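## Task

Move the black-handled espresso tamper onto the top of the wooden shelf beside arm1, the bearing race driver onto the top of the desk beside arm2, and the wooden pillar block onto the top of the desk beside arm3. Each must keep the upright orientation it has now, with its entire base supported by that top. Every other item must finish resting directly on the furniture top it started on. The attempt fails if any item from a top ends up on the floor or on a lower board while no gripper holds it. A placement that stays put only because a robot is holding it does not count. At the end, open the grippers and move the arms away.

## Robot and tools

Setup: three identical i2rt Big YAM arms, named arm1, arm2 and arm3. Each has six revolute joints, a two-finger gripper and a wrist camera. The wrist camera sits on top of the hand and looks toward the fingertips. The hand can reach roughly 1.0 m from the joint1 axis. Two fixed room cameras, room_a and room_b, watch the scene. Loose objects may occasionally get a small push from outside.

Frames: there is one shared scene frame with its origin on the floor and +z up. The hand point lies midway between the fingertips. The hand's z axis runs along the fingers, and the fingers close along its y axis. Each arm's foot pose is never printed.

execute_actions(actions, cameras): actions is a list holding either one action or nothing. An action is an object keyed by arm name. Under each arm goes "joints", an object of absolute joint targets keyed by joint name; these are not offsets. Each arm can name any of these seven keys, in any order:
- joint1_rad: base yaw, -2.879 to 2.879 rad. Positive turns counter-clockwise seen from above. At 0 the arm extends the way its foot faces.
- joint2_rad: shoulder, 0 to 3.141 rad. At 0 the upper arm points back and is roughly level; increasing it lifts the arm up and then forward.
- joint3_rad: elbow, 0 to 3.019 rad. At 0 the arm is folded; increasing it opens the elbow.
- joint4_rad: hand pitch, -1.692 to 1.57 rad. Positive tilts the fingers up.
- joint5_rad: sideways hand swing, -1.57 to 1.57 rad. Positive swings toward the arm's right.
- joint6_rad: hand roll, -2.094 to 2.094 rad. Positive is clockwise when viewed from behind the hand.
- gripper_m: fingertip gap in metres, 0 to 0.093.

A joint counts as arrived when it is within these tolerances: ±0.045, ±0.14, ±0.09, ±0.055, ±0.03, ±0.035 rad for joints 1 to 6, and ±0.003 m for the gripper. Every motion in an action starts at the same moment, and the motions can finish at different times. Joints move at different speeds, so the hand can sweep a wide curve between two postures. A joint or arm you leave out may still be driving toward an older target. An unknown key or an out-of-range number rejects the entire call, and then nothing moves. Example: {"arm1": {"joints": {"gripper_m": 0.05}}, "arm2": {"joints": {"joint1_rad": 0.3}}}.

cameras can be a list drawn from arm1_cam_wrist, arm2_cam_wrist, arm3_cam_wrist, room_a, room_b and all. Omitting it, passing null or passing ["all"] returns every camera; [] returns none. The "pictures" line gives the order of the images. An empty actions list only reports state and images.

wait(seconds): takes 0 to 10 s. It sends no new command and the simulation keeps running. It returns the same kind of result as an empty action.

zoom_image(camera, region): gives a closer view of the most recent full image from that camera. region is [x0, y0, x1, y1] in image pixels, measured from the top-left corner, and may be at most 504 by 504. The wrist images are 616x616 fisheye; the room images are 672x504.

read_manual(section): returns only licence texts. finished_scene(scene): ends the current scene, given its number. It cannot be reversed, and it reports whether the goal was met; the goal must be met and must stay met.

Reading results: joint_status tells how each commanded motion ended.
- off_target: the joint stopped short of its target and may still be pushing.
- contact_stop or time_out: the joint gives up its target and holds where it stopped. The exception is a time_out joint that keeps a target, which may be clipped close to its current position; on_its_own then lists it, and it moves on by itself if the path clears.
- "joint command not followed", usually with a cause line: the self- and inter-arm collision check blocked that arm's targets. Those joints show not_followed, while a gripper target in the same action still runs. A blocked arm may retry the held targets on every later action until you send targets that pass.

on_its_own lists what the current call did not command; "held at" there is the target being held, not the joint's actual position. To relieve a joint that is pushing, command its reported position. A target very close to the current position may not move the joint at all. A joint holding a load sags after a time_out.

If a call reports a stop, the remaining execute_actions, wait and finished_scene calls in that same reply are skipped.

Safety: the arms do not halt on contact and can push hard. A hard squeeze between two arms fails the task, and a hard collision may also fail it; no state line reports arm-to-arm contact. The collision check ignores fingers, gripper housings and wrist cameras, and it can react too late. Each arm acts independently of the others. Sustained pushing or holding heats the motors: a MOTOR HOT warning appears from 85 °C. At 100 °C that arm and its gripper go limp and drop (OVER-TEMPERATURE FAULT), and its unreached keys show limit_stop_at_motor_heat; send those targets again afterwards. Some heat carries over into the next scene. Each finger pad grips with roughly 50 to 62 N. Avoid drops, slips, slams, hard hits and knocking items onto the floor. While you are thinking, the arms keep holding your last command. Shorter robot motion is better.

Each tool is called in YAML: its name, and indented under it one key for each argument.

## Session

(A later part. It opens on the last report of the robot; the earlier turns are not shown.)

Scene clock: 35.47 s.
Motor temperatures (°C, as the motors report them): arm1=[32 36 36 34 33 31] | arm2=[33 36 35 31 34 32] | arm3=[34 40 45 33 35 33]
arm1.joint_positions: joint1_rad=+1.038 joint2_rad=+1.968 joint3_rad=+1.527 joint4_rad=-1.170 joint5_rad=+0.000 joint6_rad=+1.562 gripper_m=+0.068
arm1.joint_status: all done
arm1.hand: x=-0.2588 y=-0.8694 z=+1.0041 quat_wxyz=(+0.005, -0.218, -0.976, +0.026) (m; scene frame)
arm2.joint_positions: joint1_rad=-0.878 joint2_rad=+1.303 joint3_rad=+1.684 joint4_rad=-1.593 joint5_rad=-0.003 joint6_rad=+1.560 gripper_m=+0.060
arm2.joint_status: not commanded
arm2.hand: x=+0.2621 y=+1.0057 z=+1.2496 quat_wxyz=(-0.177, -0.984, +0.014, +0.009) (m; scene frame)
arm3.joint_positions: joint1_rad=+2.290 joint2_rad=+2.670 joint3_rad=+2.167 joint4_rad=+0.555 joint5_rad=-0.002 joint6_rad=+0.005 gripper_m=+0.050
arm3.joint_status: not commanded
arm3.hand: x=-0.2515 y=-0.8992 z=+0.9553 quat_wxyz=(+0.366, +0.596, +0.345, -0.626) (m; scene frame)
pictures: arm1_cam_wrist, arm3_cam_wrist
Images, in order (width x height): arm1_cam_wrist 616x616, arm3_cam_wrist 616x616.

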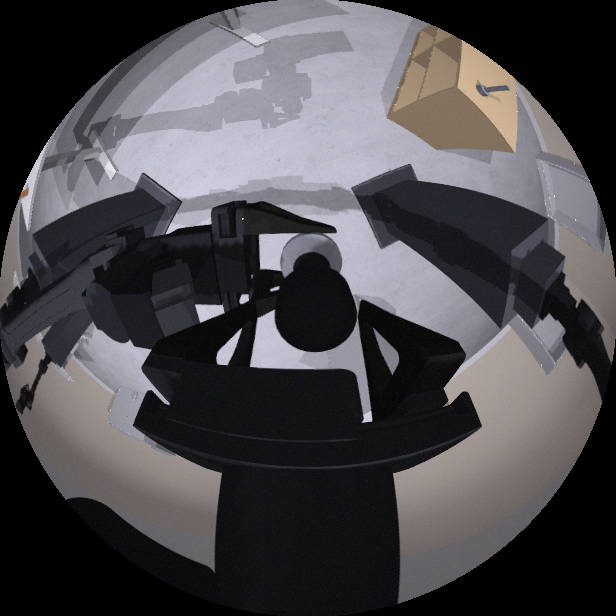

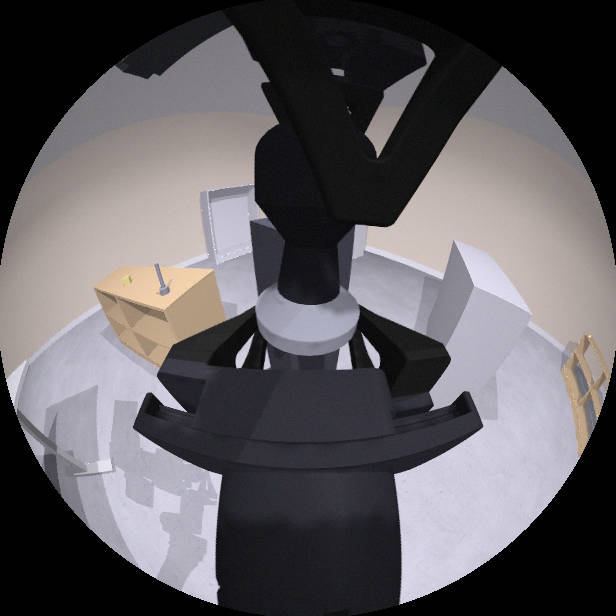

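execute_actions:
  actions:
    - {"arm1":{"joints":{"joint1_rad":1.0}}}
  cameras: ["arm3_cam_wrist"]

execute_actions:
  actions:
    - {"arm1":{"joints":{"gripper_m":0.02}}}
  cameras: ["arm3_cam_wrist","arm1_cam_wrist"]

Scene clock: 36.33 s.
Motor temperatures (°C, as the motors report them): arm1=[32 36 36 34 33 31] | arm2=[33 36 35 31 34 32] | arm3=[34 40 45 33 35 33]
arm1.joint_positions: joint1_rad=+1.007 joint2_rad=+1.968 joint3_rad=+1.527 joint4_rad=-1.170 joint5_rad=+0.000 joint6_rad=+1.562 gripper_m=+0.068
arm1.joint_status: all done
arm1.hand: x=-0.2430 y=-0.8773 z=+1.0042 quat_wxyz=(+0.005, -0.234, -0.972, +0.026) (m; scene frame)
arm2.joint_positions: joint1_rad=-0.878 joint2_rad=+1.303 joint3_rad=+1.684 joint4_rad=-1.593 joint5_rad=-0.003 joint6_rad=+1.560 gripper_m=+0.060
arm2.joint_status: not commanded
arm2.hand: x=+0.2621 y=+1.0057 z=+1.2496 quat_wxyz=(-0.177, -0.984, +0.014, +0.009) (m; scene frame)
arm3.joint_positions: joint1_rad=+2.290 joint2_rad=+2.670 joint3_rad=+2.167 joint4_rad=+0.555 joint5_rad=-0.002 joint6_rad=+0.005 gripper_m=+0.050
arm3.joint_status: not commanded
arm3.hand: x=-0.2515 y=-0.8992 z=+0.9553 quat_wxyz=(+0.366, +0.596, +0.345, -0.626) (m; scene frame)
pictures: arm3_cam_wrist
Images, in order (width x height): arm3_cam_wrist 616x616.

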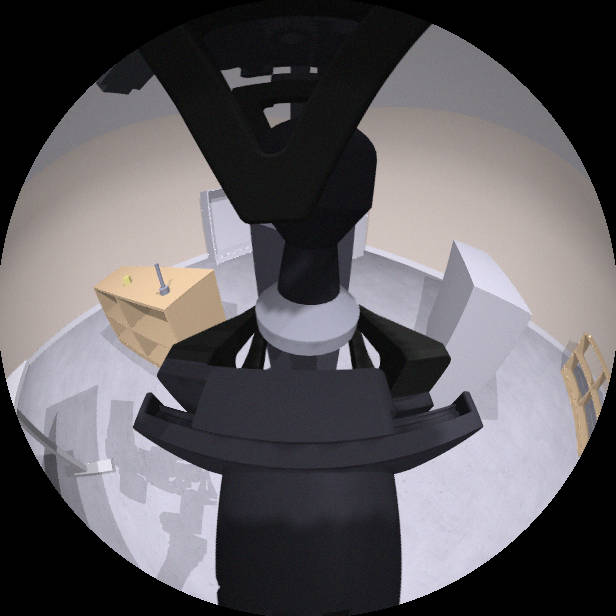

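Scene clock: 36.93 s.
Motor temperatures (°C, as the motors report them): arm1=[32 36 36 34 33 31] | arm2=[33 36 35 31 34 32] | arm3=[34 40 45 33 35 33]
arm1.joint_positions: joint1_rad=+1.007 joint2_rad=+1.968 joint3_rad=+1.527 joint4_rad=-1.170 joint5_rad=+0.000 joint6_rad=+1.562 gripper_m=+0.044
arm1.joint_status: gripper_m off_target (ended at +0.044, target +0.020)
arm1.hand: x=-0.2430 y=-0.8773 z=+1.0042 quat_wxyz=(+0.005, -0.234, -0.972, +0.026) (m; scene frame)
arm2.joint_positions: joint1_rad=-0.878 joint2_rad=+1.303 joint3_rad=+1.684 joint4_rad=-1.593 joint5_rad=-0.003 joint6_rad=+1.560 gripper_m=+0.060
arm2.joint_status: not commanded
arm2.hand: x=+0.2621 y=+1.0057 z=+1.2496 quat_wxyz=(-0.177, -0.984, +0.014, +0.009) (m; scene frame)
arm3.joint_positions: joint1_rad=+2.290 joint2_rad=+2.670 joint3_rad=+2.167 joint4_rad=+0.555 joint5_rad=-0.002 joint6_rad=+0.005 gripper_m=+0.050
arm3.joint_status: not commanded
arm3.hand: x=-0.2515 y=-0.8992 z=+0.9553 quat_wxyz=(+0.366, +0.596, +0.345, -0.626) (m; scene frame)
pictures: arm1_cam_wrist, arm3_cam_wrist
Images, in order (width x height): arm1_cam_wrist 616x616, arm3_cam_wrist 616x616.

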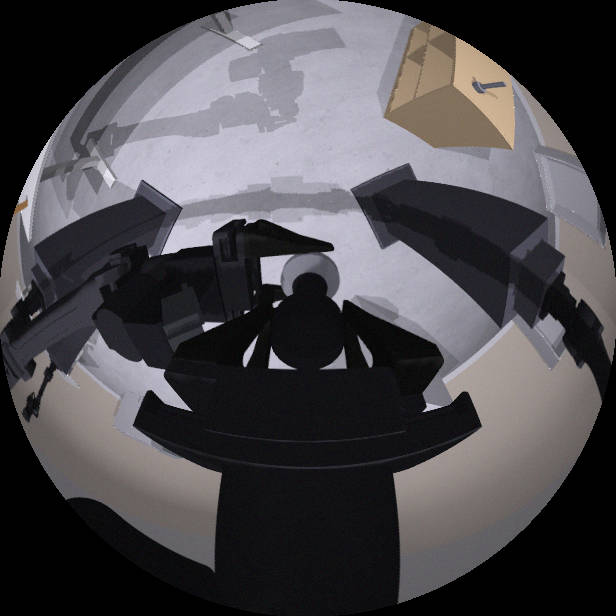

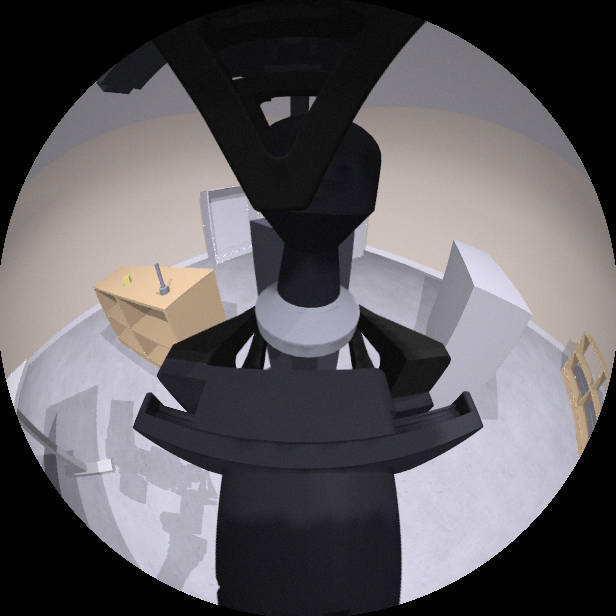

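execute_actions:
  actions:
    - {"arm3":{"joints":{"gripper_m":0.093}}}
  cameras: []

execute_actions:
  actions:
    - {"arm1":{"joints":{"joint2_rad":1.8,"joint4_rad":-1.3}}}
  cameras: ["arm1_cam_wrist"]

execute_actions:
  actions:
    - {"arm1":{"joints":{"joint1_rad":-0.82,"joint2_rad":2.2,"joint3_rad":1.8,"joint4_rad":-1.2}},"arm3":{"joints":{"joint2_rad":2.3,"joint3_rad":1.39,"joint4_rad":0.94}}}
  cameras: []

execute_actions:
  actions:
    - {"arm1":{"joints":{"joint2_rad":2.57,"joint3_rad":1.9,"joint4_rad":-0.89}}}
  cameras: ["arm1_cam_wrist","arm3_cam_wrist","room_a"]

zoom_image:
  camera: "room_a"
  region: [150,170,270,260]

Scene clock: 37.87 s.
Motor temperatures (°C, as the motors report them): arm1=[32 36 36 34 33 31] | arm2=[33 36 35 31 34 32] | arm3=[34 40 46 33 35 33]
arm1.joint_positions: joint1_rad=+1.007 joint2_rad=+1.968 joint3_rad=+1.527 joint4_rad=-1.169 joint5_rad=+0.000 joint6_rad=+1.563 gripper_m=+0.044
arm1.joint_status: not commanded
arm1.hand: x=-0.2428 y=-0.8770 z=+1.0042 quat_wxyz=(+0.005, -0.234, -0.972, +0.026) (m; scene frame)
arm2.joint_positions: joint1_rad=-0.878 joint2_rad=+1.303 joint3_rad=+1.684 joint4_rad=-1.593 joint5_rad=-0.003 joint6_rad=+1.560 gripper_m=+0.060
arm2.joint_status: not commanded
arm2.hand: x=+0.2621 y=+1.0057 z=+1.2496 quat_wxyz=(-0.177, -0.984, +0.014, +0.009) (m; scene frame)
arm3.joint_positions: joint1_rad=+2.290 joint2_rad=+2.670 joint3_rad=+2.170 joint4_rad=+0.557 joint5_rad=-0.001 joint6_rad=+0.005 gripper_m=+0.093
arm3.joint_status: all done
arm3.hand: x=-0.2518 y=-0.8995 z=+0.9574 quat_wxyz=(+0.367, +0.594, +0.344, -0.628) (m; scene frame)
pictures: none
No camera images: the call's "cameras" was empty. Leave "cameras" out to get every camera's image.

Scene clock: 39.10 s.
Motor temperatures (°C, as the motors report them): arm1=[32 36 36 34 33 31] | arm2=[33 35 35 31 34 32] | arm3=[34 40 46 33 35 33]
arm1.joint_positions: joint1_rad=+1.007 joint2_rad=+1.818 joint3_rad=+1.527 joint4_rad=-1.289 joint5_rad=+0.000 joint6_rad=+1.563 gripper_m=+0.044
arm1.joint_status: all done
arm1.hand: x=-0.2532 y=-0.8963 z=+1.0855 quat_wxyz=(+0.001, -0.234, -0.972, +0.011) (m; scene frame)
arm2.joint_positions: joint1_rad=-0.878 joint2_rad=+1.303 joint3_rad=+1.684 joint4_rad=-1.593 joint5_rad=-0.003 joint6_rad=+1.560 gripper_m=+0.060
arm2.joint_status: not commanded
arm2.hand: x=+0.2621 y=+1.0057 z=+1.2496 quat_wxyz=(-0.177, -0.984, +0.014, +0.009) (m; scene frame)
arm3.joint_positions: joint1_rad=+2.290 joint2_rad=+2.670 joint3_rad=+2.170 joint4_rad=+0.557 joint5_rad=-0.001 joint6_rad=+0.005 gripper_m=+0.093
arm3.joint_status: not commanded
arm3.hand: x=-0.2518 y=-0.8995 z=+0.9574 quat_wxyz=(+0.367, +0.594, +0.344, -0.628) (m; scene frame)
pictures: arm1_cam_wrist
Images, in order (width x height): arm1_cam_wrist 616x616.

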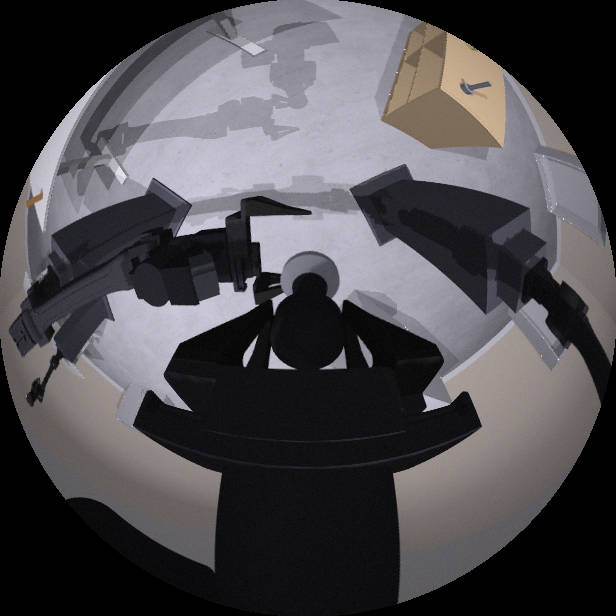

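Scene clock: 41.13 s.
Motor temperatures (°C, as the motors report them): arm1=[32 36 36 34 33 31] | arm2=[33 35 35 31 34 32] | arm3=[34 40 45 33 35 33]
arm1.joint_positions: joint1_rad=-0.831 joint2_rad=+2.232 joint3_rad=+1.791 joint4_rad=-1.188 joint5_rad=+0.005 joint6_rad=+1.562 gripper_m=+0.044
arm1.joint_status: all done
arm1.hand: x=-0.0370 y=-1.8155 z=+0.9500 quat_wxyz=(+0.020, -0.914, -0.404, +0.017) (m; scene frame)
arm2.joint_positions: joint1_rad=-0.878 joint2_rad=+1.303 joint3_rad=+1.684 joint4_rad=-1.593 joint5_rad=-0.003 joint6_rad=+1.560 gripper_m=+0.060
arm2.joint_status: not commanded
arm2.hand: x=+0.2621 y=+1.0057 z=+1.2496 quat_wxyz=(-0.177, -0.984, +0.014, +0.009) (m; scene frame)
arm3.joint_positions: joint1_rad=+2.303 joint2_rad=+2.287 joint3_rad=+1.392 joint4_rad=+0.938 joint5_rad=-0.004 joint6_rad=-0.009 gripper_m=+0.093
arm3.joint_status: all done
arm3.hand: x=-0.1610 y=-0.7617 z=+0.9684 quat_wxyz=(+0.365, +0.593, +0.355, -0.623) (m; scene frame)
pictures: none
No camera images: the call's "cameras" was empty. Leave "cameras" out to get every camera's image.

Scene clock: 42.77 s.
Motor temperatures (°C, as the motors report them): arm1=[32 37 36 34 33 31] | arm2=[33 35 35 31 34 32] | arm3=[34 40 45 33 35 33]
arm1.joint_positions: joint1_rad=-0.831 joint2_rad=+2.600 joint3_rad=+1.864 joint4_rad=-0.897 joint5_rad=+0.005 joint6_rad=+1.562 gripper_m=+0.044
arm1.joint_status: all done
arm1.hand: x=-0.0304 y=-1.8249 z=+0.7368 quat_wxyz=(+0.022, -0.914, -0.404, +0.018) (m; scene frame)
arm2.joint_positions: joint1_rad=-0.878 joint2_rad=+1.303 joint3_rad=+1.684 joint4_rad=-1.593 joint5_rad=-0.003 joint6_rad=+1.560 gripper_m=+0.060
arm2.joint_status: not commanded
arm2.hand: x=+0.2621 y=+1.0057 z=+1.2496 quat_wxyz=(-0.177, -0.984, +0.014, +0.009) (m; scene frame)
arm3.joint_positions: joint1_rad=+2.303 joint2_rad=+2.287 joint3_rad=+1.392 joint4_rad=+0.938 joint5_rad=-0.004 joint6_rad=-0.009 gripper_m=+0.093
arm3.joint_status: not commanded
arm3.hand: x=-0.1610 y=-0.7617 z=+0.9684 quat_wxyz=(+0.365, +0.593, +0.355, -0.623) (m; scene frame)
pictures: arm1_cam_wrist, arm3_cam_wrist, room_a
Images, in order (width x height): arm1_cam_wrist 616x616, arm3_cam_wrist 616x616, room_a 672x504.

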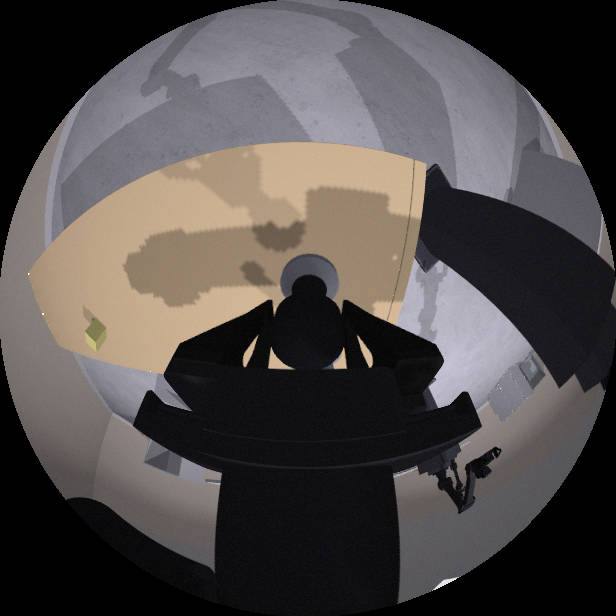

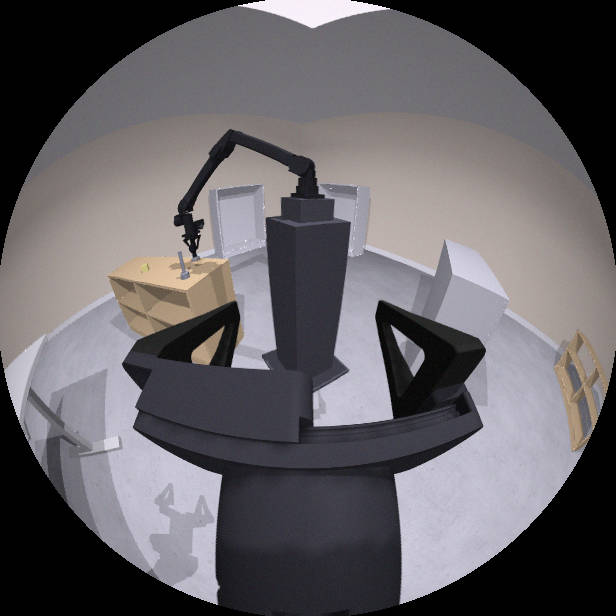

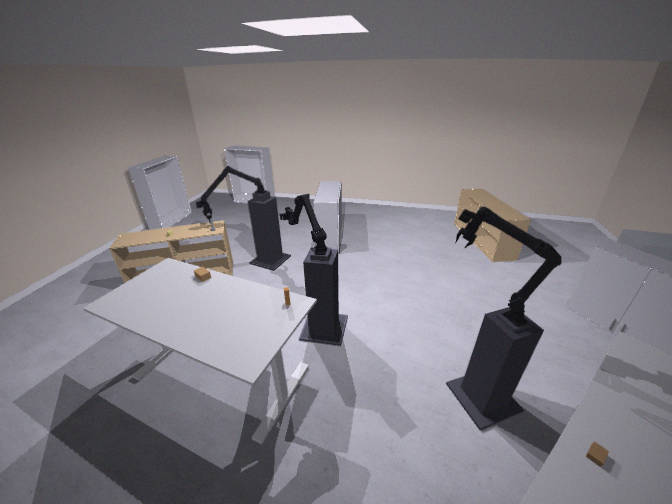

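Region (150, 170, 270, 260) of room_a's 672x504 image, scaled by 4.200, with more detail than that image has; it fills the top 378 rows of this view, and the rest is white.

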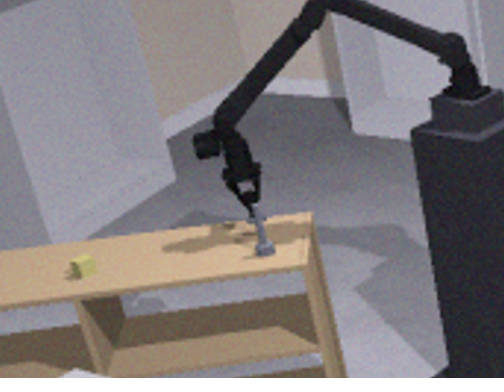

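execute_actions:
  actions:
    - {"arm1":{"joints":{"joint2_rad":2.68,"joint3_rad":1.95,"joint4_rad":-0.83}}}
  cameras: ["arm1_cam_wrist","arm3_cam_wrist"]

zoom_image:
  camera: "arm3_cam_wrist"
  region: [140,200,250,300]

Scene clock: 44.50 s.
Motor temperatures (°C, as the motors report them): arm1=[32 37 36 34 33 31] | arm2=[33 35 35 31 34 32] | arm3=[34 40 44 33 35 33]
arm1.joint_positions: joint1_rad=-0.831 joint2_rad=+2.694 joint3_rad=+1.914 joint4_rad=-0.833 joint5_rad=+0.003 joint6_rad=+1.564 gripper_m=+0.044
arm1.joint_status: all done
arm1.hand: x=-0.0265 y=-1.8281 z=+0.6899 quat_wxyz=(+0.014, -0.915, -0.403, +0.014) (m; scene frame)
arm2.joint_positions: joint1_rad=-0.878 joint2_rad=+1.303 joint3_rad=+1.684 joint4_rad=-1.593 joint5_rad=-0.003 joint6_rad=+1.560 gripper_m=+0.060
arm2.joint_status: not commanded
arm2.hand: x=+0.2621 y=+1.0057 z=+1.2496 quat_wxyz=(-0.177, -0.984, +0.014, +0.009) (m; scene frame)
arm3.joint_positions: joint1_rad=+2.303 joint2_rad=+2.287 joint3_rad=+1.392 joint4_rad=+0.938 joint5_rad=-0.004 joint6_rad=-0.009 gripper_m=+0.093
arm3.joint_status: not commanded
arm3.hand: x=-0.1610 y=-0.7617 z=+0.9684 quat_wxyz=(+0.365, +0.593, +0.355, -0.623) (m; scene frame)
pictures: arm1_cam_wrist, arm3_cam_wrist
Images, in order (width x height): arm1_cam_wrist 616x616, arm3_cam_wrist 616x616.

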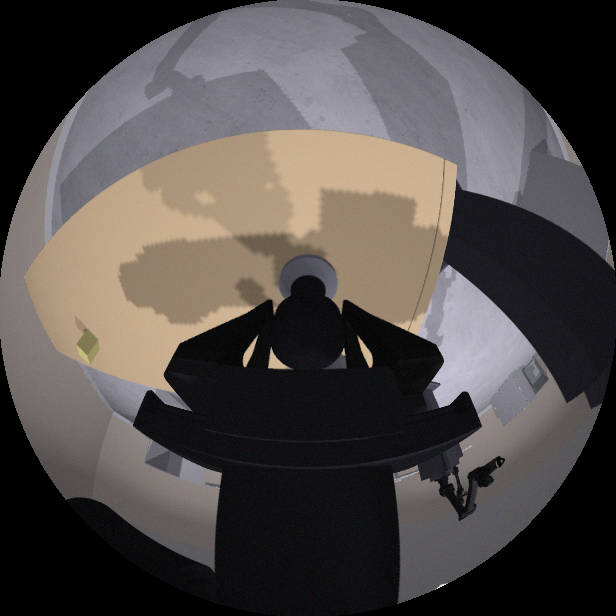

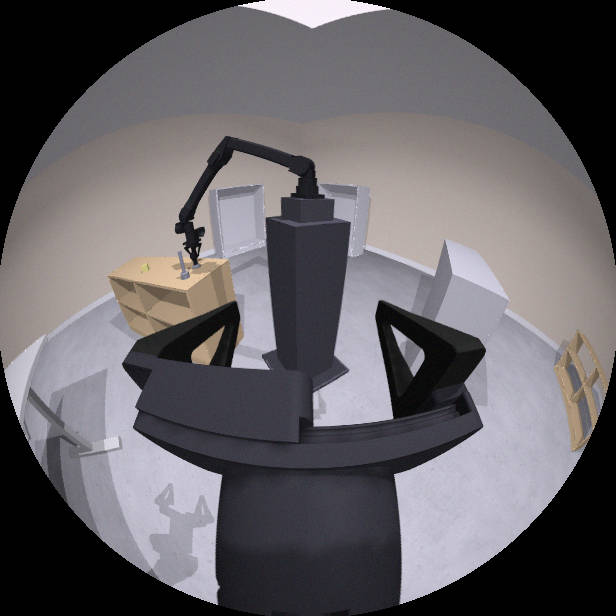

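Region (140, 200, 250, 300) of arm3_cam_wrist's 616x616 image, scaled by 4.582, with more detail than that image has; it fills the top 458 rows of this view, and the rest is white.

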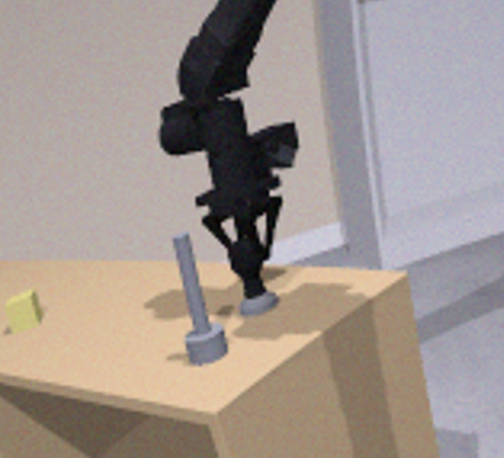

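execute_actions:
  actions:
    - {"arm1":{"joints":{"joint2_rad":2.705}}}
  cameras: []

execute_actions:
  actions:
    - {"arm1":{"joints":{"gripper_m":0.093}}}
  cameras: []

execute_actions:
  actions:
    - {"arm1":{"joints":{"joint2_rad":2.36,"joint3_rad":1.7,"joint4_rad":-0.9}}}
  cameras: []

execute_actions:
  actions:
    - {"arm1":{"joints":{"joint1_rad":-0.607,"joint6_rad":0,"joint3_rad":1.64,"joint4_rad":-0.84}}}
  cameras: []

execute_actions:
  actions:
    - {"arm1":{"joints":{"joint2_rad":2.51,"joint3_rad":1.70,"joint4_rad":-0.72}}}
  cameras: ["arm1_cam_wrist","arm3_cam_wrist"]

Scene clock: 45.17 s.
Motor temperatures (°C, as the motors report them): arm1=[32 37 36 34 33 31] | arm2=[33 35 35 31 34 32] | arm3=[34 40 44 33 35 33]
arm1.joint_positions: joint1_rad=-0.831 joint2_rad=+2.696 joint3_rad=+1.914 joint4_rad=-0.833 joint5_rad=+0.003 joint6_rad=+1.564 gripper_m=+0.044
arm1.joint_status: all done
arm1.hand: x=-0.0269 y=-1.8278 z=+0.6891 quat_wxyz=(+0.014, -0.915, -0.403, +0.014) (m; scene frame)
arm2.joint_positions: joint1_rad=-0.878 joint2_rad=+1.303 joint3_rad=+1.684 joint4_rad=-1.593 joint5_rad=-0.003 joint6_rad=+1.560 gripper_m=+0.060
arm2.joint_status: not commanded
arm2.hand: x=+0.2621 y=+1.0057 z=+1.2496 quat_wxyz=(-0.177, -0.984, +0.014, +0.009) (m; scene frame)
arm3.joint_positions: joint1_rad=+2.303 joint2_rad=+2.287 joint3_rad=+1.392 joint4_rad=+0.938 joint5_rad=-0.004 joint6_rad=-0.009 gripper_m=+0.093
arm3.joint_status: not commanded
arm3.hand: x=-0.1610 y=-0.7617 z=+0.9684 quat_wxyz=(+0.365, +0.593, +0.355, -0.623) (m; scene frame)
pictures: none
No camera images: the call's "cameras" was empty. Leave "cameras" out to get every camera's image.

Scene clock: 45.83 s.
Motor temperatures (°C, as the motors report them): arm1=[32 37 36 34 33 31] | arm2=[33 35 35 31 34 32] | arm3=[34 40 44 33 35 33]
arm1.joint_positions: joint1_rad=-0.831 joint2_rad=+2.697 joint3_rad=+1.914 joint4_rad=-0.833 joint5_rad=+0.003 joint6_rad=+1.564 gripper_m=+0.093
arm1.joint_status: all done
arm1.hand: x=-0.0273 y=-1.8274 z=+0.6882 quat_wxyz=(+0.015, -0.915, -0.403, +0.014) (m; scene frame)
arm2.joint_positions: joint1_rad=-0.878 joint2_rad=+1.303 joint3_rad=+1.684 joint4_rad=-1.593 joint5_rad=-0.003 joint6_rad=+1.560 gripper_m=+0.060
arm2.joint_status: not commanded
arm2.hand: x=+0.2621 y=+1.0057 z=+1.2496 quat_wxyz=(-0.177, -0.984, +0.014, +0.009) (m; scene frame)
arm3.joint_positions: joint1_rad=+2.303 joint2_rad=+2.287 joint3_rad=+1.392 joint4_rad=+0.938 joint5_rad=-0.004 joint6_rad=-0.009 gripper_m=+0.093
arm3.joint_status: not commanded
arm3.hand: x=-0.1610 y=-0.7617 z=+0.9684 quat_wxyz=(+0.365, +0.593, +0.355, -0.623) (m; scene frame)
pictures: none
No camera images: the call's "cameras" was empty. Leave "cameras" out to get every camera's image.

Scene clock: 47.30 s.
Motor temperatures (°C, as the motors report them): arm1=[32 37 36 34 33 31] | arm2=[33 35 36 31 34 32] | arm3=[34 40 44 33 35 34]
arm1.joint_positions: joint1_rad=-0.831 joint2_rad=+2.364 joint3_rad=+1.701 joint4_rad=-0.894 joint5_rad=+0.003 joint6_rad=+1.565 gripper_m=+0.093
arm1.joint_status: all done
arm1.hand: x=-0.0334 y=-1.8195 z=+0.8380 quat_wxyz=(-0.012, -0.915, -0.403, +0.002) (m; scene frame)
arm2.joint_positions: joint1_rad=-0.878 joint2_rad=+1.303 joint3_rad=+1.684 joint4_rad=-1.593 joint5_rad=-0.003 joint6_rad=+1.560 gripper_m=+0.060
arm2.joint_status: not commanded
arm2.hand: x=+0.2621 y=+1.0057 z=+1.2496 quat_wxyz=(-0.177, -0.984, +0.014, +0.009) (m; scene frame)
arm3.joint_positions: joint1_rad=+2.303 joint2_rad=+2.287 joint3_rad=+1.392 joint4_rad=+0.938 joint5_rad=-0.004 joint6_rad=-0.009 gripper_m=+0.093
arm3.joint_status: not commanded
arm3.hand: x=-0.1610 y=-0.7617 z=+0.9684 quat_wxyz=(+0.365, +0.593, +0.355, -0.623) (m; scene frame)
pictures: none
No camera images: the call's "cameras" was empty. Leave "cameras" out to get every camera's image.

Scene clock: 49.47 s.
Motor temperatures (°C, as the motors report them): arm1=[32 38 35 34 33 31] | arm2=[33 35 36 31 34 32] | arm3=[34 40 43 33 35 34]
arm1.joint_positions: joint1_rad=-0.606 joint2_rad=+2.365 joint3_rad=+1.638 joint4_rad=-0.850 joint5_rad=+0.001 joint6_rad=+0.009 gripper_m=+0.093
arm1.joint_status: all done
arm1.hand: x=+0.0346 y=-1.6933 z=+0.8169 quat_wxyz=(+0.003, -0.262, -0.965, +0.006) (m; scene frame)
arm2.joint_positions: joint1_rad=-0.878 joint2_rad=+1.303 joint3_rad=+1.684 joint4_rad=-1.593 joint5_rad=-0.003 joint6_rad=+1.560 gripper_m=+0.060
arm2.joint_status: not commanded
arm2.hand: x=+0.2621 y=+1.0057 z=+1.2496 quat_wxyz=(-0.177, -0.984, +0.014, +0.009) (m; scene frame)
arm3.joint_positions: joint1_rad=+2.303 joint2_rad=+2.287 joint3_rad=+1.392 joint4_rad=+0.938 joint5_rad=-0.004 joint6_rad=-0.009 gripper_m=+0.093
arm3.joint_status: not commanded
arm3.hand: x=-0.1610 y=-0.7617 z=+0.9684 quat_wxyz=(+0.365, +0.593, +0.355, -0.623) (m; scene frame)
pictures: none
No camera images: the call's "cameras" was empty. Leave "cameras" out to get every camera's image.

Scene clock: 50.63 s.
Motor temperatures (°C, as the motors report them): arm1=[32 38 35 34 33 31] | arm2=[33 35 36 31 34 32] | arm3=[34 40 43 33 35 34]
arm1.joint_positions: joint1_rad=-0.606 joint2_rad=+2.532 joint3_rad=+1.675 joint4_rad=-0.732 joint5_rad=+0.001 joint6_rad=+0.009 gripper_m=+0.093
arm1.joint_status: all done
arm1.hand: x=+0.0285 y=-1.6910 z=+0.7265 quat_wxyz=(+0.009, -0.262, -0.965, +0.004) (m; scene frame)
arm2.joint_positions: joint1_rad=-0.878 joint2_rad=+1.303 joint3_rad=+1.684 joint4_rad=-1.593 joint5_rad=-0.003 joint6_rad=+1.560 gripper_m=+0.060
arm2.joint_status: not commanded
arm2.hand: x=+0.2621 y=+1.0057 z=+1.2496 quat_wxyz=(-0.177, -0.984, +0.014, +0.009) (m; scene frame)
arm3.joint_positions: joint1_rad=+2.303 joint2_rad=+2.287 joint3_rad=+1.392 joint4_rad=+0.938 joint5_rad=-0.004 joint6_rad=-0.009 gripper_m=+0.093
arm3.joint_status: not commanded
arm3.hand: x=-0.1610 y=-0.7617 z=+0.9684 quat_wxyz=(+0.365, +0.593, +0.355, -0.623) (m; scene frame)
pictures: arm1_cam_wrist, arm3_cam_wrist
Images, in order (width x height): arm1_cam_wrist 616x616, arm3_cam_wrist 616x616.

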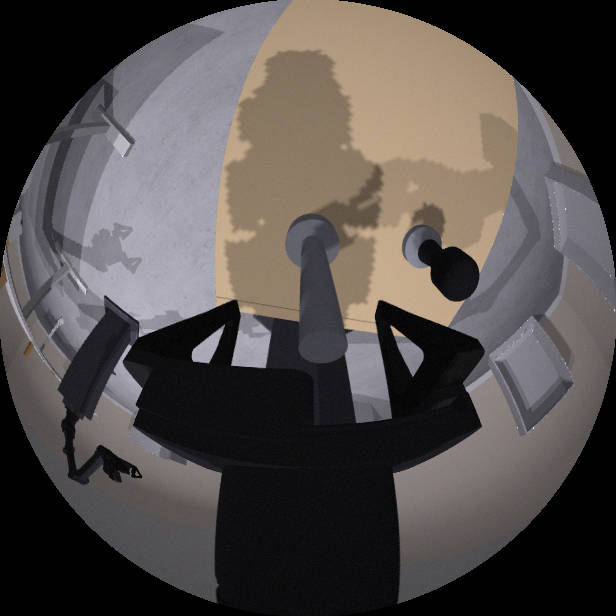

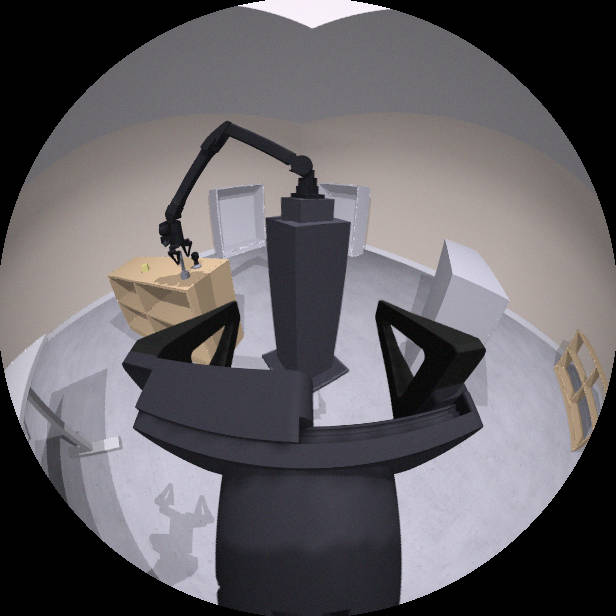

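execute_actions:
  actions:
    - {"arm1":{"joints":{"gripper_m":0}}}
  cameras: ["arm1_cam_wrist"]

execute_actions:
  actions:
    - {"arm1":{"joints":{"joint2_rad":1.82,"joint3_rad":1.53,"joint4_rad":-1.27}}}
  cameras: []

execute_actions:
  actions:
    - {"arm1":{"joints":{"joint1_rad":1.02,"joint6_rad":1.57}}}
  cameras: ["arm1_cam_wrist","arm3_cam_wrist"]

Scene clock: 51.53 s.
Motor temperatures (°C, as the motors report them): arm1=[32 38 35 34 33 31] | arm2=[33 35 36 31 34 32] | arm3=[34 40 43 33 35 34]
arm1.joint_positions: joint1_rad=-0.607 joint2_rad=+2.532 joint3_rad=+1.675 joint4_rad=-0.731 joint5_rad=+0.000 joint6_rad=+0.008 gripper_m=+0.017
arm1.joint_status: gripper_m off_target (ended at +0.017, target +0.000)
arm1.hand: x=+0.0286 y=-1.6913 z=+0.7265 quat_wxyz=(+0.008, -0.262, -0.965, +0.004) (m; scene frame)
arm2.joint_positions: joint1_rad=-0.878 joint2_rad=+1.303 joint3_rad=+1.684 joint4_rad=-1.593 joint5_rad=-0.003 joint6_rad=+1.560 gripper_m=+0.060
arm2.joint_status: not commanded
arm2.hand: x=+0.2621 y=+1.0057 z=+1.2496 quat_wxyz=(-0.177, -0.984, +0.014, +0.009) (m; scene frame)
arm3.joint_positions: joint1_rad=+2.303 joint2_rad=+2.287 joint3_rad=+1.392 joint4_rad=+0.938 joint5_rad=-0.004 joint6_rad=-0.009 gripper_m=+0.093
arm3.joint_status: not commanded
arm3.hand: x=-0.1610 y=-0.7617 z=+0.9684 quat_wxyz=(+0.365, +0.593, +0.355, -0.623) (m; scene frame)
pictures: arm1_cam_wrist
Images, in order (width x height): arm1_cam_wrist 616x616.

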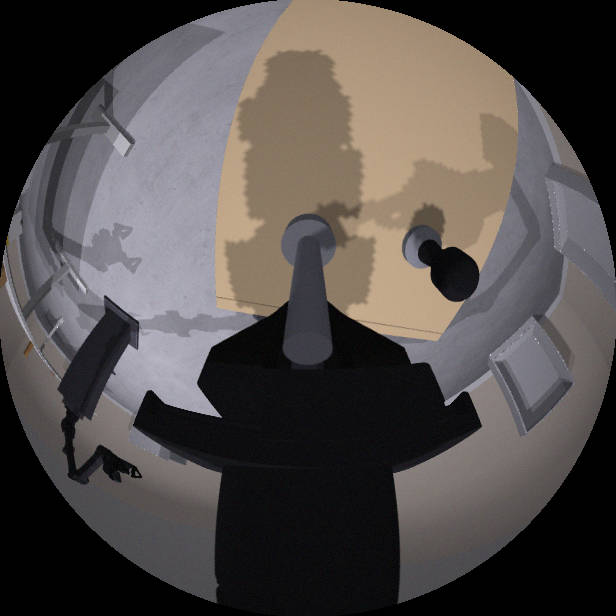

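Scene clock: 53.27 s.
Motor temperatures (°C, as the motors report them): arm1=[32 38 35 34 33 31] | arm2=[33 35 36 31 34 32] | arm3=[34 40 42 33 35 34]
arm1.joint_positions: joint1_rad=-0.607 joint2_rad=+1.865 joint3_rad=+1.500 joint4_rad=-1.260 joint5_rad=+0.000 joint6_rad=+0.008 gripper_m=+0.017
arm1.joint_status: all done
arm1.hand: x=-0.0371 y=-1.6487 z=+1.0600 quat_wxyz=(+0.026, -0.262, -0.965, -0.001) (m; scene frame)
arm2.joint_positions: joint1_rad=-0.878 joint2_rad=+1.303 joint3_rad=+1.684 joint4_rad=-1.593 joint5_rad=-0.003 joint6_rad=+1.560 gripper_m=+0.060
arm2.joint_status: not commanded
arm2.hand: x=+0.2621 y=+1.0057 z=+1.2496 quat_wxyz=(-0.177, -0.984, +0.014, +0.009) (m; scene frame)
arm3.joint_positions: joint1_rad=+2.303 joint2_rad=+2.287 joint3_rad=+1.392 joint4_rad=+0.938 joint5_rad=-0.004 joint6_rad=-0.009 gripper_m=+0.093
arm3.joint_status: not commanded
arm3.hand: x=-0.1610 y=-0.7617 z=+0.9684 quat_wxyz=(+0.365, +0.593, +0.355, -0.623) (m; scene frame)
pictures: none
No camera images: the call's "cameras" was empty. Leave "cameras" out to get every camera's image.

Scene clock: 55.43 s.
Motor temperatures (°C, as the motors report them): arm1=[32 38 36 34 33 31] | arm2=[33 35 36 31 34 32] | arm3=[34 40 42 33 35 34]
arm1.joint_positions: joint1_rad=+1.029 joint2_rad=+1.865 joint3_rad=+1.500 joint4_rad=-1.260 joint5_rad=-0.005 joint6_rad=+1.560 gripper_m=+0.017
arm1.joint_status: all done
arm1.hand: x=-0.2665 y=-0.8944 z=+1.0511 quat_wxyz=(+0.009, -0.222, -0.975, +0.033) (m; scene frame)
arm2.joint_positions: joint1_rad=-0.878 joint2_rad=+1.303 joint3_rad=+1.684 joint4_rad=-1.593 joint5_rad=-0.003 joint6_rad=+1.560 gripper_m=+0.060
arm2.joint_status: not commanded
arm2.hand: x=+0.2621 y=+1.0057 z=+1.2496 quat_wxyz=(-0.177, -0.984, +0.014, +0.009) (m; scene frame)
arm3.joint_positions: joint1_rad=+2.303 joint2_rad=+2.287 joint3_rad=+1.392 joint4_rad=+0.938 joint5_rad=-0.004 joint6_rad=-0.009 gripper_m=+0.093
arm3.joint_status: not commanded
arm3.hand: x=-0.1610 y=-0.7617 z=+0.9684 quat_wxyz=(+0.365, +0.593, +0.355, -0.623) (m; scene frame)
pictures: arm1_cam_wrist, arm3_cam_wrist
Images, in order (width x height): arm1_cam_wrist 616x616, arm3_cam_wrist 616x616.

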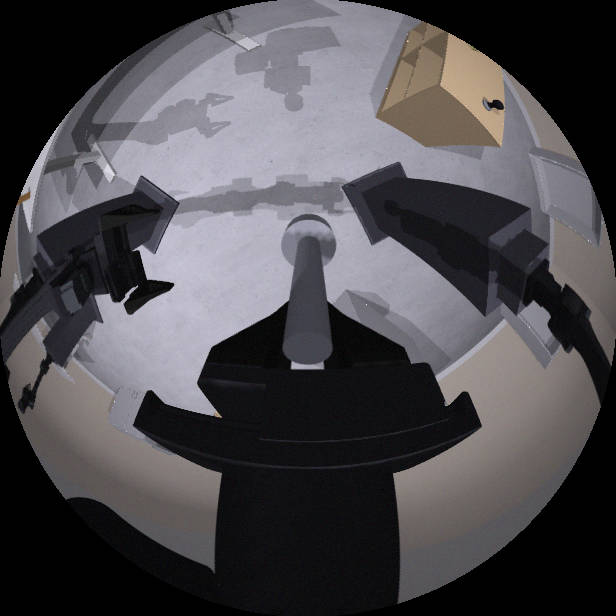

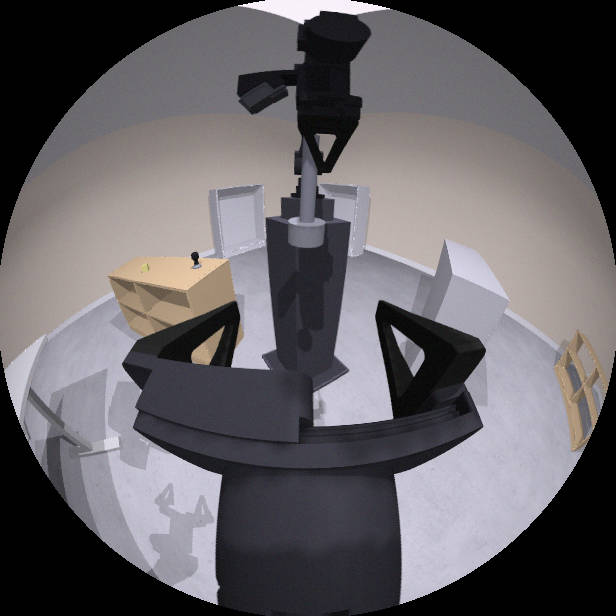

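execute_actions:
  actions:
    - {"arm1":{"joints":{"joint4_rad":-1.2}},"arm3":{"joints":{"joint2_rad":2.54,"joint3_rad":1.95,"joint4_rad":0.62}}}
  cameras: []

execute_actions:
  actions:
    - {"arm3":{"joints":{"joint2_rad":2.68,"joint3_rad":2.22,"joint4_rad":0.49}}}
  cameras: ["arm1_cam_wrist","arm3_cam_wrist","room_b"]

Scene clock: 57.30 s.
Motor temperatures (°C, as the motors report them): arm1=[32 38 36 34 33 31] | arm2=[33 35 36 31 34 32] | arm3=[34 40 42 33 35 34]
arm1.joint_positions: joint1_rad=+1.029 joint2_rad=+1.865 joint3_rad=+1.500 joint4_rad=-1.210 joint5_rad=-0.005 joint6_rad=+1.561 gripper_m=+0.017
arm1.joint_status: all done
arm1.hand: x=-0.2610 y=-0.8833 z=+1.0506 quat_wxyz=(+0.003, -0.222, -0.975, +0.008) (m; scene frame)
arm2.joint_positions: joint1_rad=-0.878 joint2_rad=+1.303 joint3_rad=+1.684 joint4_rad=-1.593 joint5_rad=-0.003 joint6_rad=+1.560 gripper_m=+0.060
arm2.joint_status: not commanded
arm2.hand: x=+0.2621 y=+1.0057 z=+1.2496 quat_wxyz=(-0.177, -0.984, +0.014, +0.009) (m; scene frame)
arm3.joint_positions: joint1_rad=+2.303 joint2_rad=+2.529 joint3_rad=+1.914 joint4_rad=+0.624 joint5_rad=-0.004 joint6_rad=-0.009 gripper_m=+0.093
arm3.joint_status: all done
arm3.hand: x=-0.2203 y=-0.8688 z=+0.9585 quat_wxyz=(+0.359, +0.604, +0.362, -0.613) (m; scene frame)
pictures: none
No camera images: the call's "cameras" was empty. Leave "cameras" out to get every camera's image.

Scene clock: 58.40 s.
Motor temperatures (°C, as the motors report them): arm1=[32 38 36 34 33 31] | arm2=[33 35 36 31 34 32] | arm3=[34 40 43 33 35 34]
arm1.joint_positions: joint1_rad=+1.029 joint2_rad=+1.865 joint3_rad=+1.500 joint4_rad=-1.210 joint5_rad=-0.005 joint6_rad=+1.561 gripper_m=+0.017
arm1.joint_status: not commanded
arm1.hand: x=-0.2610 y=-0.8833 z=+1.0506 quat_wxyz=(+0.003, -0.222, -0.975, +0.008) (m; scene frame)
arm2.joint_positions: joint1_rad=-0.878 joint2_rad=+1.303 joint3_rad=+1.684 joint4_rad=-1.593 joint5_rad=-0.003 joint6_rad=+1.560 gripper_m=+0.060
arm2.joint_status: not commanded
arm2.hand: x=+0.2621 y=+1.0057 z=+1.2496 quat_wxyz=(-0.177, -0.984, +0.014, +0.009) (m; scene frame)
arm3.joint_positions: joint1_rad=+2.303 joint2_rad=+2.652 joint3_rad=+2.165 joint4_rad=+0.497 joint5_rad=-0.004 joint6_rad=-0.009 gripper_m=+0.093
arm3.joint_status: all done
arm3.hand: x=-0.2410 y=-0.9063 z=+0.9563 quat_wxyz=(+0.359, +0.604, +0.362, -0.613) (m; scene frame)
pictures: arm1_cam_wrist, arm3_cam_wrist, room_b
Images, in order (width x height): arm1_cam_wrist 616x616, arm3_cam_wrist 616x616, room_b 672x504.

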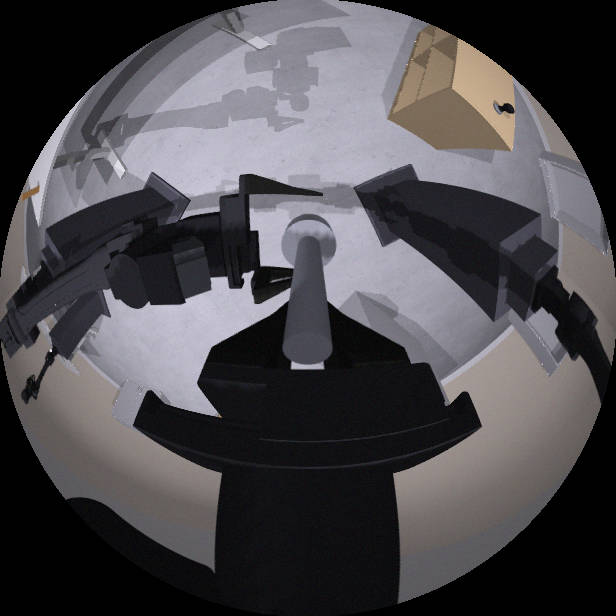

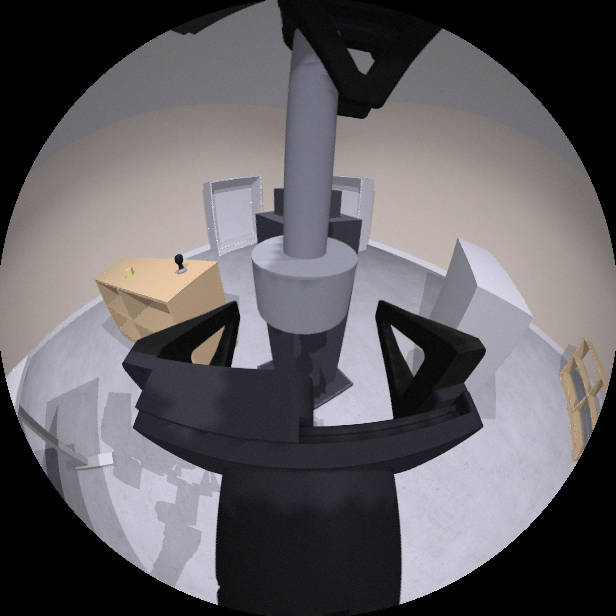

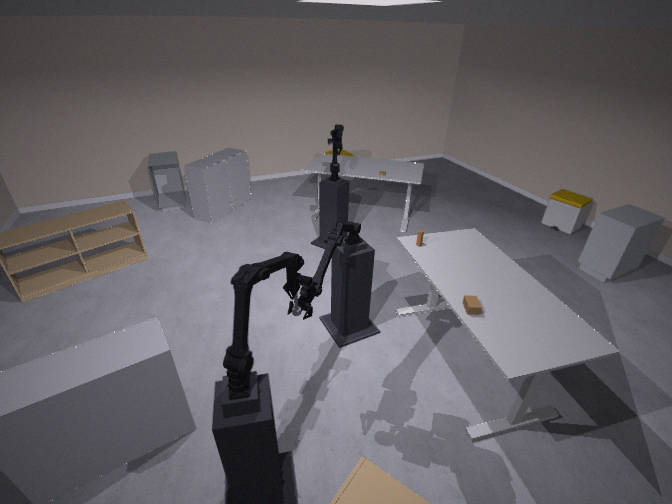

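Hub sits ~2.5 cm above the fingers; raise.

execute_actions:
  actions:
    - {"arm3":{"joints":{"joint4_rad":0.62}}}
  cameras: []

execute_actions:
  actions:
    - {"arm3":{"joints":{"gripper_m":0.02}}}
  cameras: ["arm1_cam_wrist","arm3_cam_wrist"]

Scene clock: 59.33 s.
Motor temperatures (°C, as the motors report them): arm1=[32 38 36 34 33 31] | arm2=[33 35 36 31 34 32] | arm3=[34 40 43 33 35 34]
arm1.joint_positions: joint1_rad=+1.029 joint2_rad=+1.865 joint3_rad=+1.500 joint4_rad=-1.210 joint5_rad=-0.005 joint6_rad=+1.561 gripper_m=+0.017
arm1.joint_status: not commanded
arm1.hand: x=-0.2610 y=-0.8833 z=+1.0506 quat_wxyz=(+0.003, -0.222, -0.975, +0.008) (m; scene frame)
arm2.joint_positions: joint1_rad=-0.878 joint2_rad=+1.303 joint3_rad=+1.684 joint4_rad=-1.593 joint5_rad=-0.003 joint6_rad=+1.560 gripper_m=+0.060
arm2.joint_status: not commanded
arm2.hand: x=+0.2621 y=+1.0057 z=+1.2496 quat_wxyz=(-0.177, -0.984, +0.014, +0.009) (m; scene frame)
arm3.joint_positions: joint1_rad=+2.303 joint2_rad=+2.652 joint3_rad=+2.165 joint4_rad=+0.604 joint5_rad=-0.004 joint6_rad=-0.009 gripper_m=+0.093
arm3.joint_status: all done
arm3.hand: x=-0.2402 y=-0.9048 z=+0.9825 quat_wxyz=(+0.378, +0.570, +0.342, -0.645) (m; scene frame)
pictures: none
No camera images: the call's "cameras" was empty. Leave "cameras" out to get every camera's image.

Scene clock: 60.00 s.
Motor temperatures (°C, as the motors report them): arm1=[32 38 36 34 33 31] | arm2=[33 35 36 31 34 32] | arm3=[34 40 44 33 35 34]
arm1.joint_positions: joint1_rad=+1.029 joint2_rad=+1.865 joint3_rad=+1.500 joint4_rad=-1.210 joint5_rad=-0.005 joint6_rad=+1.562 gripper_m=+0.017
arm1.joint_status: not commanded
arm1.hand: x=-0.2610 y=-0.8833 z=+1.0506 quat_wxyz=(+0.003, -0.223, -0.975, +0.008) (m; scene frame)
arm2.joint_positions: joint1_rad=-0.878 joint2_rad=+1.303 joint3_rad=+1.684 joint4_rad=-1.593 joint5_rad=-0.003 joint6_rad=+1.560 gripper_m=+0.060
arm2.joint_status: not commanded
arm2.hand: x=+0.2621 y=+1.0057 z=+1.2496 quat_wxyz=(-0.177, -0.984, +0.014, +0.009) (m; scene frame)
arm3.joint_positions: joint1_rad=+2.303 joint2_rad=+2.652 joint3_rad=+2.165 joint4_rad=+0.604 joint5_rad=-0.003 joint6_rad=-0.006 gripper_m=+0.049
arm3.joint_status: gripper_m off_target (ended at +0.049, target +0.020)
arm3.hand: x=-0.2403 y=-0.9048 z=+0.9825 quat_wxyz=(+0.379, +0.571, +0.340, -0.644) (m; scene frame)
pictures: arm1_cam_wrist, arm3_cam_wrist
Images, in order (width x height): arm1_cam_wrist 616x616, arm3_cam_wrist 616x616.

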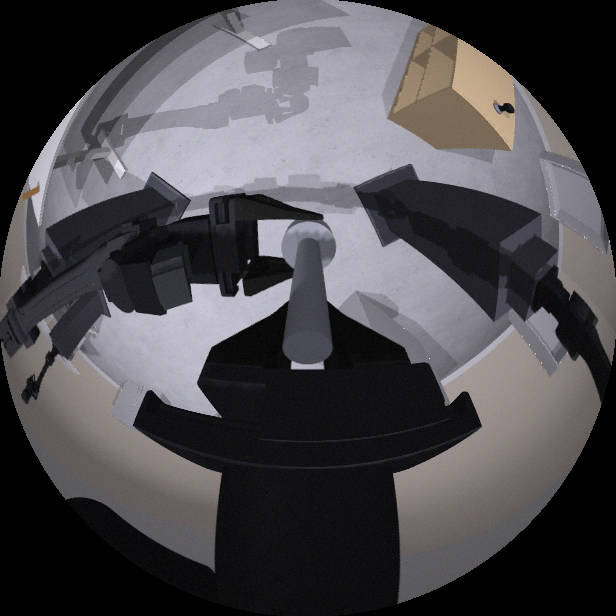

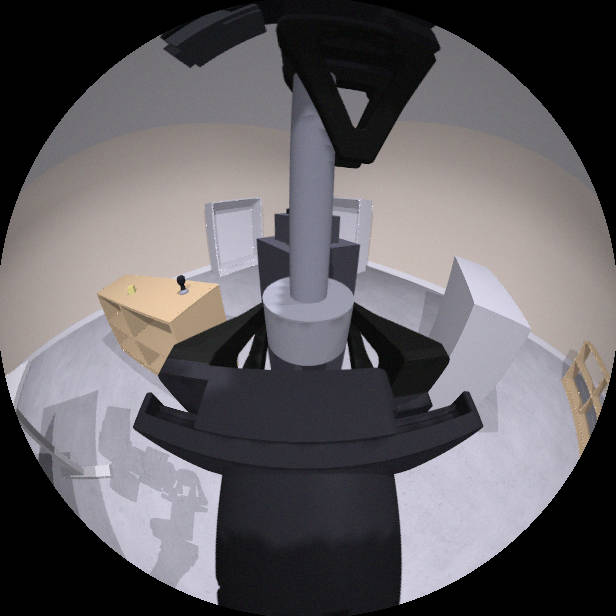

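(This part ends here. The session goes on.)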